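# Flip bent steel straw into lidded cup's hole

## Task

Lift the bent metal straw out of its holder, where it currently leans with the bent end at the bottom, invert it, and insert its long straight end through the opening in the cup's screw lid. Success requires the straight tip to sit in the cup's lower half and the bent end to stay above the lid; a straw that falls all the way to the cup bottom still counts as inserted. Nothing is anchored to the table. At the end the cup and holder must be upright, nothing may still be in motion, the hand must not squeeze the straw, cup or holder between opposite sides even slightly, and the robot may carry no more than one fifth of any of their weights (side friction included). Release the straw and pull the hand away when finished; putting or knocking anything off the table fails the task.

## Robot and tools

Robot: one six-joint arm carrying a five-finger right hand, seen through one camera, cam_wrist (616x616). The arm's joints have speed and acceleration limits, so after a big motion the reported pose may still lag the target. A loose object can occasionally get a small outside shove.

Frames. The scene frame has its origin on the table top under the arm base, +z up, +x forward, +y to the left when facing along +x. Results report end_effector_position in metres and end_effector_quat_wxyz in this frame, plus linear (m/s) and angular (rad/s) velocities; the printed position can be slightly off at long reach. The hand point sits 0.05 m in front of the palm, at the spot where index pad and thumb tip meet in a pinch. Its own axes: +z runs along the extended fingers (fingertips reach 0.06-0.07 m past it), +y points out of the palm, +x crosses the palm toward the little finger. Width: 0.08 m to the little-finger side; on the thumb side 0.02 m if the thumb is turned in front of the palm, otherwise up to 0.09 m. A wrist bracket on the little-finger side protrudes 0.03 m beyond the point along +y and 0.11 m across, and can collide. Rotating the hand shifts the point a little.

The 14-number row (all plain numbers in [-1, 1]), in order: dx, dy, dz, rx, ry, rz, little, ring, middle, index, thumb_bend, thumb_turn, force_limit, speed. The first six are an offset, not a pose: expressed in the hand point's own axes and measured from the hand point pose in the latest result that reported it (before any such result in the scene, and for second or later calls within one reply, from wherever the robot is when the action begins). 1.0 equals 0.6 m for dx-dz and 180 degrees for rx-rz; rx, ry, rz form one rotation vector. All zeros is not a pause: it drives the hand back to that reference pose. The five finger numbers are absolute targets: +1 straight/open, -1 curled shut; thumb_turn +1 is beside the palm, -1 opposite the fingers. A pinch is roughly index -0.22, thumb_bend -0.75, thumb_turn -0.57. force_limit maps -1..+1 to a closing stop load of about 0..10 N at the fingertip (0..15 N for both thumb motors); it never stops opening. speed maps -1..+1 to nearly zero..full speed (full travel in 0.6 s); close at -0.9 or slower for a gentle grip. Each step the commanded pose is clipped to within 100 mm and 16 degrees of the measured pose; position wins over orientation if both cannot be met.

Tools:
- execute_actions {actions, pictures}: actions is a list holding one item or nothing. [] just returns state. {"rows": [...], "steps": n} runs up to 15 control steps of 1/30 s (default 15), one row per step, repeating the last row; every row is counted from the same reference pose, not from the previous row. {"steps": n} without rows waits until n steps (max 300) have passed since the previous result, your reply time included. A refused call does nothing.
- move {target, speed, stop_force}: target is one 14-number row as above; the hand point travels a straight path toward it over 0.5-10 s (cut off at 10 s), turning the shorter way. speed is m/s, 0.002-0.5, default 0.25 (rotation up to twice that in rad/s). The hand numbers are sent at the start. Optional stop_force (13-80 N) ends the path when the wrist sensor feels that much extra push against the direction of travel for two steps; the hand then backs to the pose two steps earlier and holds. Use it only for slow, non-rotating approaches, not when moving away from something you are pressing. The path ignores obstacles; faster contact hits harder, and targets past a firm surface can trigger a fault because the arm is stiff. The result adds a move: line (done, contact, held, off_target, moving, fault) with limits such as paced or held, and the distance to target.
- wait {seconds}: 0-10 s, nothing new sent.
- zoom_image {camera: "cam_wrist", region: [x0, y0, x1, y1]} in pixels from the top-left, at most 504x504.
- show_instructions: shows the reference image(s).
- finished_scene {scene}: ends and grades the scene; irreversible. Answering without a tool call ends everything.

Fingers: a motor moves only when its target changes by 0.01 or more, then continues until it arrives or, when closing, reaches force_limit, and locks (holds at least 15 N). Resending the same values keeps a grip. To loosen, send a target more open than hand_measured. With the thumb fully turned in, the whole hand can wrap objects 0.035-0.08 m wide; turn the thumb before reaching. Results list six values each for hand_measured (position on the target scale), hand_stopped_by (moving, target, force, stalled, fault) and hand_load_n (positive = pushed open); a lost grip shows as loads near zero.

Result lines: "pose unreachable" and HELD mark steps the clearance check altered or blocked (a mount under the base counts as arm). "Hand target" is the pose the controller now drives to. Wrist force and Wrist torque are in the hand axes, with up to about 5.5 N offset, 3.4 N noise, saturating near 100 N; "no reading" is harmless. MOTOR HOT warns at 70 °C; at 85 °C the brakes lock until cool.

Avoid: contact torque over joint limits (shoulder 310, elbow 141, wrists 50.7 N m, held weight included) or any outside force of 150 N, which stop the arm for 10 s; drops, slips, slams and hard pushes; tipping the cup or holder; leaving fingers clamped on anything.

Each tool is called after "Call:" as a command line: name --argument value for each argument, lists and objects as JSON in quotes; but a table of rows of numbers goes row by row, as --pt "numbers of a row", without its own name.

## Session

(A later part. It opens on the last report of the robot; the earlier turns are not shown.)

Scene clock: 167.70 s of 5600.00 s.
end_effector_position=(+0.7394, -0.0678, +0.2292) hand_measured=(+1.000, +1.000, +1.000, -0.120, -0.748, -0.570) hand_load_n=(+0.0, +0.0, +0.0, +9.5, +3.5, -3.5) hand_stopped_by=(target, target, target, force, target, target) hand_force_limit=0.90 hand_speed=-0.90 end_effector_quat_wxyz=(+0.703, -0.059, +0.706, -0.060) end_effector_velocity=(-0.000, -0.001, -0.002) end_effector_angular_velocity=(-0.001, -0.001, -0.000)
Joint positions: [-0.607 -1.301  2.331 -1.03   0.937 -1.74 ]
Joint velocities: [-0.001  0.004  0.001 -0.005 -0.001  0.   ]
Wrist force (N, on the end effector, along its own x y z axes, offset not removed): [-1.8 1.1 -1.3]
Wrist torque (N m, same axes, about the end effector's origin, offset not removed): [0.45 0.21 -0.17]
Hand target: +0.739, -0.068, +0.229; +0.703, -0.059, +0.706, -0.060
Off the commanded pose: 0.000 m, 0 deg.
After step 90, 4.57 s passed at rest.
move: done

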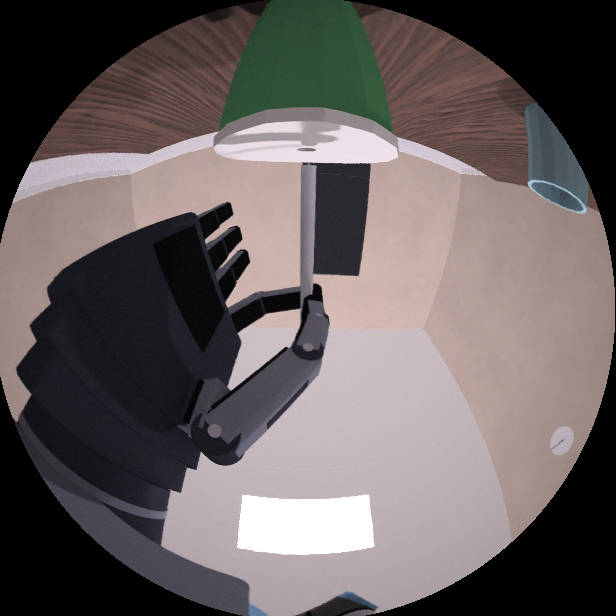

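Call:
move --target '[0.012,0,0.017,0,0,0,1,1,1,-0.45,-0.75,-0.57,0.9,-0.9]' --speed 0.02

Call:
zoom_image --camera "cam_wrist" --region '[275,135,345,180]'

Scene clock: 174.83 s of 5600.00 s.
end_effector_position=(+0.7495, -0.0690, +0.2221) hand_measured=(+1.000, +1.000, +1.000, -0.120, -0.748, -0.570) hand_load_n=(+0.0, +0.0, +0.0, +9.5, +3.5, -3.5) hand_stopped_by=(target, target, target, force, target, target) hand_force_limit=0.90 hand_speed=-0.90 end_effector_quat_wxyz=(+0.703, -0.059, +0.706, -0.060) end_effector_velocity=(+0.002, -0.001, -0.000) end_effector_angular_velocity=(-0.001, -0.001, -0.001)
Joint positions: [-0.596 -1.275  2.315 -1.039  0.948 -1.74 ]
Joint velocities: [ 0.001  0.002 -0.003 -0.001  0.001 -0.   ]
Wrist force (N, on the end effector, along its own x y z axes, offset not removed): [0.0 0.9 -1.2]
Wrist torque (N m, same axes, about the end effector's origin, offset not removed): [0.33 -0.06 -0.13]
Hand target: +0.750, -0.069, +0.222; +0.703, -0.059, +0.706, -0.060
Off the commanded pose: 0.000 m, 0 deg.
After step 90, 3.23 s passed at rest.
move: done

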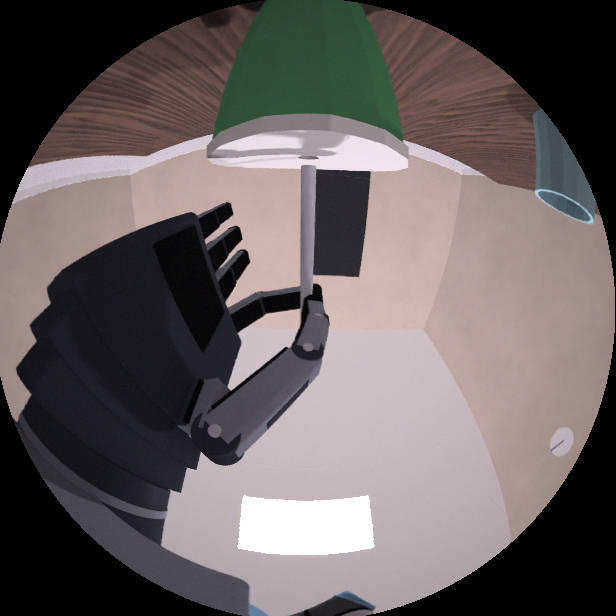

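Region (275, 135, 345, 180) of cam_wrist's 616x616 image, scaled by 7.200, with more detail than that image has; it fills the top 324 rows of this view, and the rest is white.

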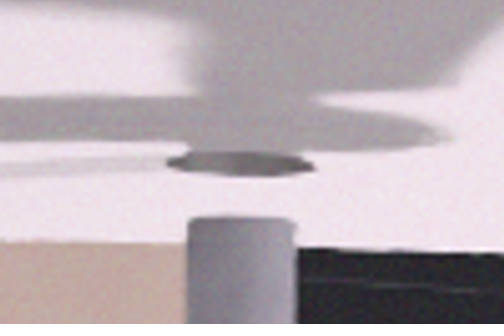

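Call:
move --target '[0.011,0.0019,0,0,0,0,1,1,1,-0.45,-0.75,-0.57,0.9,-0.9]' --speed 0.008

Call:
zoom_image --camera "cam_wrist" --region '[275,140,345,185]'

Scene clock: 181.57 s of 5600.00 s.
end_effector_position=(+0.7495, -0.0689, +0.2155) hand_measured=(+1.000, +1.000, +1.000, -0.120, -0.748, -0.570) hand_load_n=(+0.0, +0.0, +0.0, +9.5, +3.5, -3.5) hand_stopped_by=(target, target, target, force, target, target) hand_force_limit=0.90 hand_speed=-0.90 end_effector_quat_wxyz=(+0.703, -0.059, +0.706, -0.060) end_effector_velocity=(-0.000, -0.000, -0.001) end_effector_angular_velocity=(-0.000, -0.000, -0.001)
Joint positions: [-0.596 -1.262  2.317 -1.054  0.948 -1.74 ]
Joint velocities: [-0.     0.002  0.001 -0.003  0.     0.   ]
Wrist force (N, on the end effector, along its own x y z axes, offset not removed): [0.2 -2.8 -1.7]
Wrist torque (N m, same axes, about the end effector's origin, offset not removed): [-0.18 -0.09 -0.25]
Hand target: +0.749, -0.069, +0.215; +0.703, -0.059, +0.706, -0.060
Off the commanded pose: 0.000 m, 0 deg.
After step 90, 2.70 s passed at rest.
move: done

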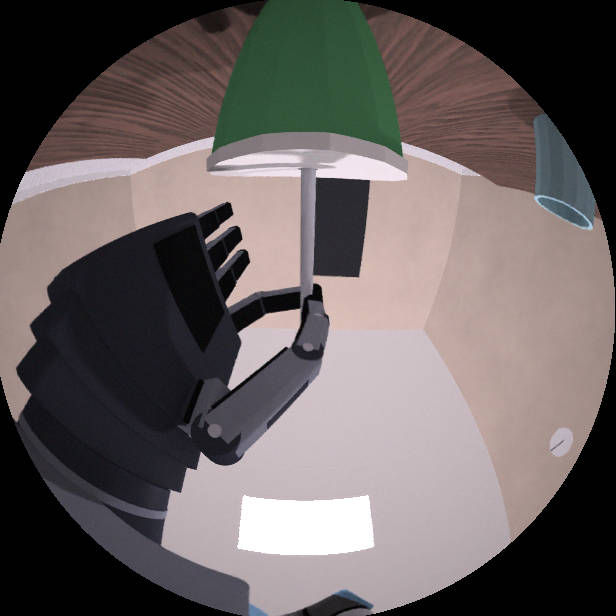

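Region (275, 140, 345, 185) of cam_wrist's 616x616 image, scaled by 7.200, with more detail than that image has; it fills the top 324 rows of this view, and the rest is white.

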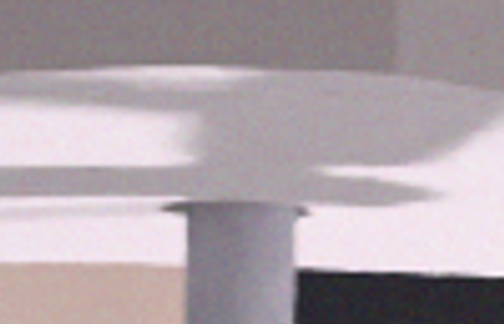

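In. Descend along the straw (slope ≈ −0.18).

Call:
move --target '[0.06,0.01,-0.011,0,0,0,1,1,1,-0.45,-0.75,-0.57,0.9,-0.9]' --speed 0.012 --stop_force 13

Call:
move --target '[0.055,0.0095,-0.01,0,0,0,1,1,1,-0.45,-0.75,-0.57,0.9,-0.9]' --speed 0.012 --stop_force 13

Scene clock: 193.33 s of 5600.00 s.
end_effector_position=(+0.7428, -0.0690, +0.1792) hand_measured=(+1.000, +1.000, +1.000, -0.120, -0.748, -0.570) hand_load_n=(+0.0, +0.0, +0.0, +9.0, +3.0, -4.0) hand_stopped_by=(target, target, target, force, target, target) hand_force_limit=0.90 hand_speed=-0.90 end_effector_quat_wxyz=(+0.703, -0.059, +0.706, -0.060) end_effector_velocity=(+0.000, -0.001, -0.002) end_effector_angular_velocity=(-0.001, -0.001, +0.000)
Joint positions: [-0.604 -1.196  2.339 -1.142  0.94  -1.74 ]
Joint velocities: [-0.     0.004 -0.    -0.005 -0.    -0.   ]
Wrist force (N, on the end effector, along its own x y z axes, offset not removed): [0.5 2.0 -0.6]
Wrist torque (N m, same axes, about the end effector's origin, offset not removed): [0.53 -0.21 -0.08]
Hand target: +0.743, -0.069, +0.179; +0.703, -0.059, +0.706, -0.060
Off the commanded pose: 0.000 m, 0 deg.
After step 90, 5.47 s passed at rest.
move: done

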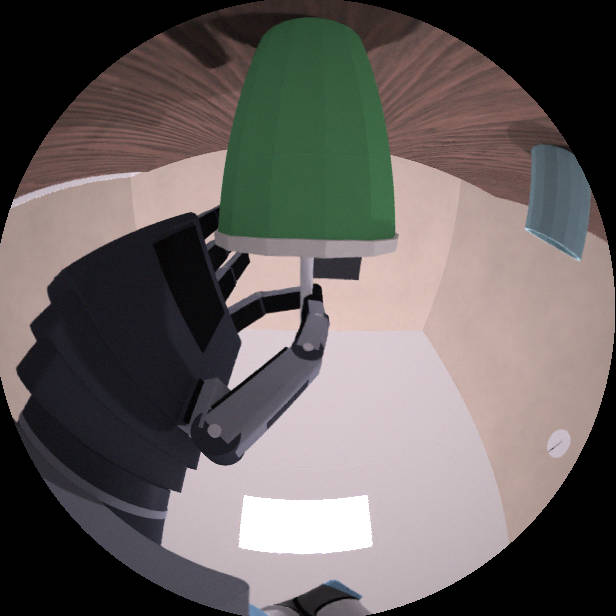

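Scene clock: 196.40 s of 5600.00 s.
end_effector_position=(+0.7367, -0.0689, +0.1459) hand_measured=(+1.000, +1.000, +1.000, -0.120, -0.748, -0.570) hand_load_n=(+0.0, +0.0, +0.0, +9.5, +3.5, -3.5) hand_stopped_by=(target, target, target, force, target, target) hand_force_limit=0.90 hand_speed=-0.90 end_effector_quat_wxyz=(+0.703, -0.059, +0.706, -0.060) end_effector_velocity=(-0.000, -0.000, -0.002) end_effector_angular_velocity=(-0.001, -0.001, +0.000)
Joint positions: [-0.612 -1.131  2.355 -1.223  0.932 -1.74 ]
Joint velocities: [-0.     0.004  0.    -0.005 -0.001  0.   ]
Wrist force (N, on the end effector, along its own x y z axes, offset not removed): [-2.3 1.0 1.5]
Wrist torque (N m, same axes, about the end effector's origin, offset not removed): [0.23 0.24 -0.25]
Hand target: +0.737, -0.069, +0.146; +0.703, -0.059, +0.706, -0.060
Off the commanded pose: 0.000 m, 0 deg.
move: done

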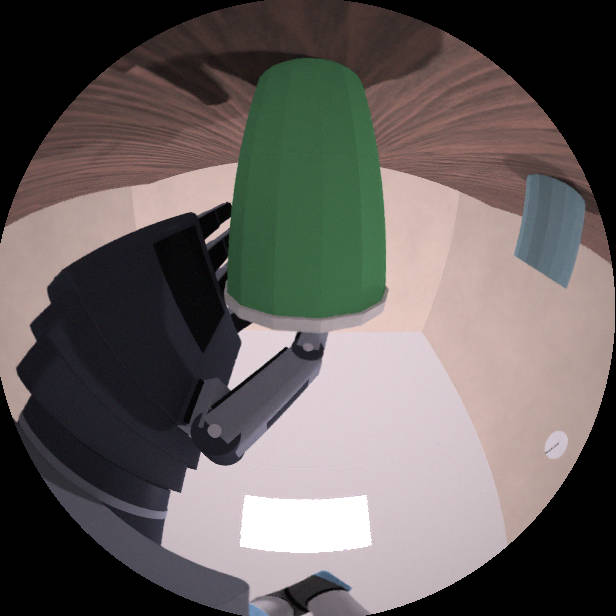

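Call:
move --target '[0.006,0.001,-0.001,0,0,0,1,1,1,-0.06,-0.75,-0.57,0.9,-0.99]' --speed 0.006

Call:
wait --seconds 3

Call:
move --target '[0,0,0,0,0,0,1,1,1,1,-0.75,-0.57,0.9,-0.3]'

Call:
move --target '[-0.01,-0.05,-0.17,0,0,0,1,1,1,1,-0.75,-0.57,0.9,-0.3]' --speed 0.08

Scene clock: 205.73 s of 5600.00 s.
end_effector_position=(+0.7361, -0.0689, +0.1424) hand_measured=(+1.000, +1.000, +1.000, -0.110, -0.748, -0.570) hand_load_n=(+0.0, +0.0, +0.0, +6.5, +2.0, -1.0) hand_stopped_by=(target, target, target, moving, target, target) hand_force_limit=0.90 hand_speed=-0.99 end_effector_quat_wxyz=(+0.703, -0.059, +0.706, -0.060) end_effector_velocity=(+0.000, +0.000, -0.000) end_effector_angular_velocity=(-0.001, -0.001, +0.000)
Joint positions: [-0.613 -1.124  2.356 -1.232  0.931 -1.74 ]
Joint velocities: [ 0.     0.001 -0.    -0.002 -0.    -0.   ]
Wrist force (N, on the end effector, along its own x y z axes, offset not removed): [-11.9 -0.3 0.5]
Wrist torque (N m, same axes, about the end effector's origin, offset not removed): [0.48 0.15 -0.22]
Hand target: +0.736, -0.069, +0.142; +0.703, -0.059, +0.706, -0.060
Off the commanded pose: 0.000 m, 0 deg.
After step 90, 5.53 s passed at rest.
move: done

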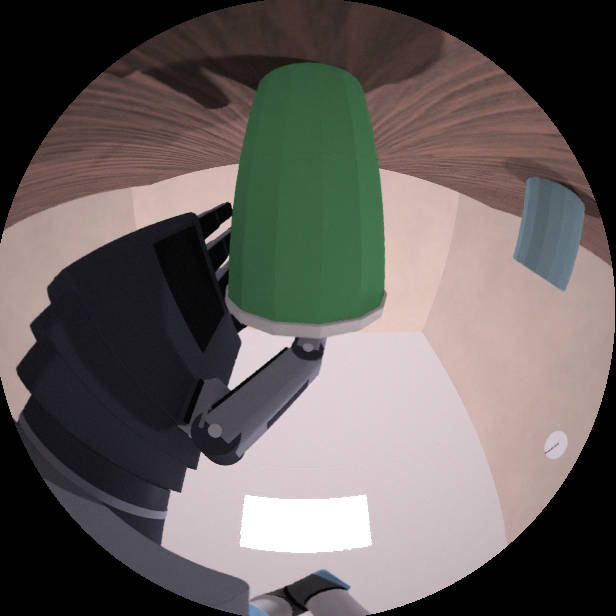

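Scene clock: 208.73 s of 5600.00 s.
end_effector_position=(+0.7360, -0.0689, +0.1422) hand_measured=(+1.000, +1.000, +1.000, -0.060, -0.750, -0.570) hand_load_n=(+0.0, +0.0, +0.0, +0.0, +0.0, +0.5) hand_stopped_by=(target, target, target, moving, target, target) hand_force_limit=0.90 hand_speed=-0.99 end_effector_quat_wxyz=(+0.703, -0.059, +0.706, -0.060) end_effector_velocity=(-0.000, +0.000, -0.001) end_effector_angular_velocity=(+0.001, +0.001, +0.000)
Joint positions: [-0.613 -1.124  2.356 -1.232  0.931 -1.74 ]
Joint velocities: [ 0.     0.001 -0.     0.    -0.     0.   ]
Wrist force (N, on the end effector, along its own x y z axes, offset not removed): [-1.8 0.1 -2.1]
Wrist torque (N m, same axes, about the end effector's origin, offset not removed): [0.38 -0.07 -0.25]
Hand target: +0.736, -0.069, +0.142; +0.703, -0.059, +0.706, -0.060
Off the commanded pose: 0.000 m, 0 deg.
Steps of this call (steps 1 to 90: nothing new was sent). Readings (end_effector_position | what the end effector reports):
1: (+0.7361, -0.0689, +0.1423) | hand_measured=(+1.000, +1.000, +1.000, -0.108, -0.748, -0.570) hand_load_n=(+0.0, +0.0, +0.0, +6.5, +2.0, -1.0) hand_stopped_by=(target, target, target, moving, target, target) hand_force_limit=0.90 hand_speed=-0.99
2: (+0.7361, -0.0689, +0.1423) | hand_measured=(+1.000, +1.000, +1.000, -0.108, -0.748, -0.570) hand_load_n=(+0.0, +0.0, +0.0, +6.0, +2.0, -1.0) hand_stopped_by=(target, target, target, moving, target, target) hand_force_limit=0.90 hand_speed=-0.99
4: (+0.7361, -0.0689, +0.1423) | hand_measured=(+1.000, +1.000, +1.000, -0.108, -0.748, -0.570) hand_load_n=(+0.0, +0.0, +0.0, +6.0, +2.0, -0.5) hand_stopped_by=(target, target, target, moving, target, target) hand_force_limit=0.90 hand_speed=-0.99
8: (+0.7361, -0.0689, +0.1422) | hand_measured=(+1.000, +1.000, +1.000, -0.104, -0.748, -0.570) hand_load_n=(+0.0, +0.0, +0.0, +5.5, +1.5, -0.5) hand_stopped_by=(target, target, target, moving, target, target) hand_force_limit=0.90 hand_speed=-0.99
90: the state above

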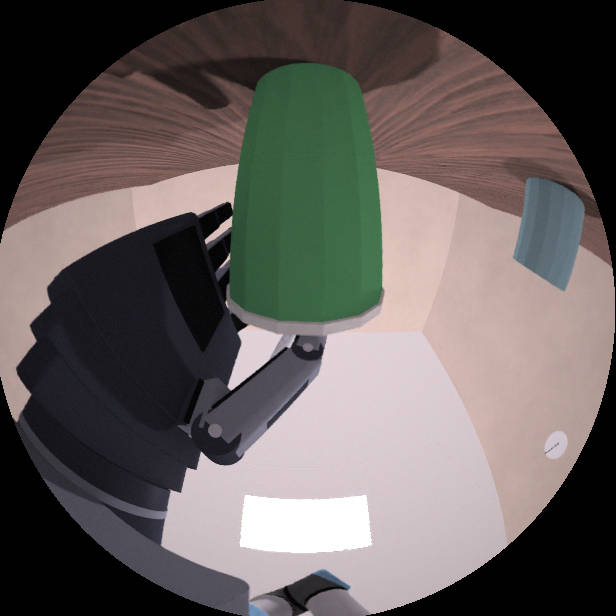

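Scene clock: 210.17 s of 5600.00 s.
end_effector_position=(+0.7360, -0.0689, +0.1422) hand_measured=(+1.000, +1.000, +1.000, +1.000, -0.750, -0.570) hand_load_n=(+0.0, +0.0, +0.0, +0.0, +0.0, +0.5) hand_stopped_by=(target, target, target, target, target, target) hand_force_limit=0.90 hand_speed=-0.30 end_effector_quat_wxyz=(+0.703, -0.059, +0.706, -0.060) end_effector_velocity=(-0.001, +0.001, -0.001) end_effector_angular_velocity=(+0.001, +0.002, +0.000)
Joint positions: [-0.613 -1.124  2.356 -1.232  0.931 -1.74 ]
Joint velocities: [ 0.001  0.001  0.001  0.     0.    -0.   ]
Wrist force (N, on the end effector, along its own x y z axes, offset not removed): [-4.7 1.0 -1.0]
Wrist torque (N m, same axes, about the end effector's origin, offset not removed): [0.38 0.52 -0.33]
Hand target: +0.736, -0.069, +0.142; +0.703, -0.059, +0.706, -0.060
Off the commanded pose: 0.000 m, 0 deg.
move: done

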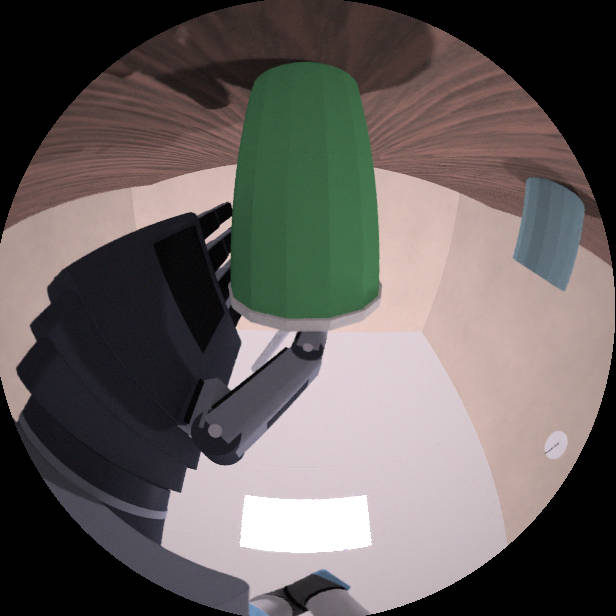

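Scene clock: 211.93 s of 5600.00 s.
end_effector_position=(+0.6341, -0.0974, +0.1535) hand_measured=(+1.000, +1.000, +1.000, +1.000, -0.750, -0.570) hand_load_n=(+0.0, +0.0, +0.0, +0.0, +0.0, +0.0) hand_stopped_by=(target, target, target, target, target, target) hand_force_limit=0.90 hand_speed=-0.30 end_effector_quat_wxyz=(+0.703, -0.059, +0.706, -0.060) end_effector_velocity=(-0.002, -0.001, +0.000) end_effector_angular_velocity=(+0.001, +0.000, +0.000)
Joint positions: [-0.835 -1.221  2.525 -1.304  0.709 -1.74 ]
Joint velocities: [-0.005 -0.001  0.002 -0.001 -0.005  0.001]
Wrist force (N, on the end effector, along its own x y z axes, offset not removed): [-0.7 0.2 -0.5]
Wrist torque (N m, same axes, about the end effector's origin, offset not removed): [0.23 0.07 -0.12]
Hand target: +0.634, -0.097, +0.154; +0.703, -0.059, +0.706, -0.060
Off the commanded pose: 0.000 m, 0 deg.
move: done

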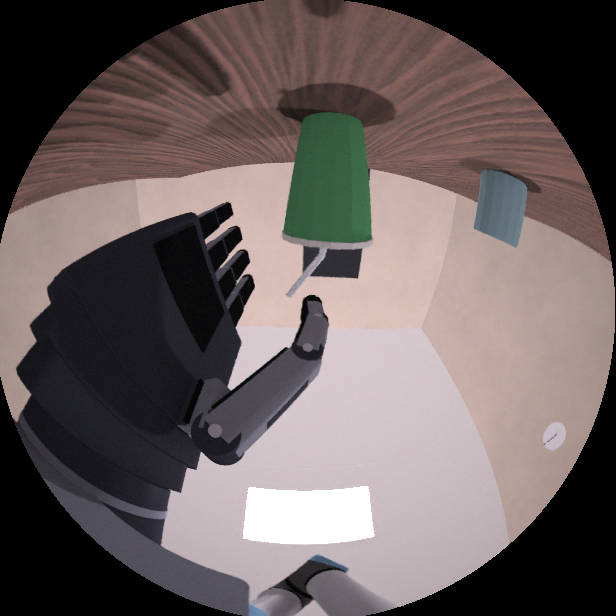

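Call:
finished_scene --scene 2

The scene is finished: the task was done.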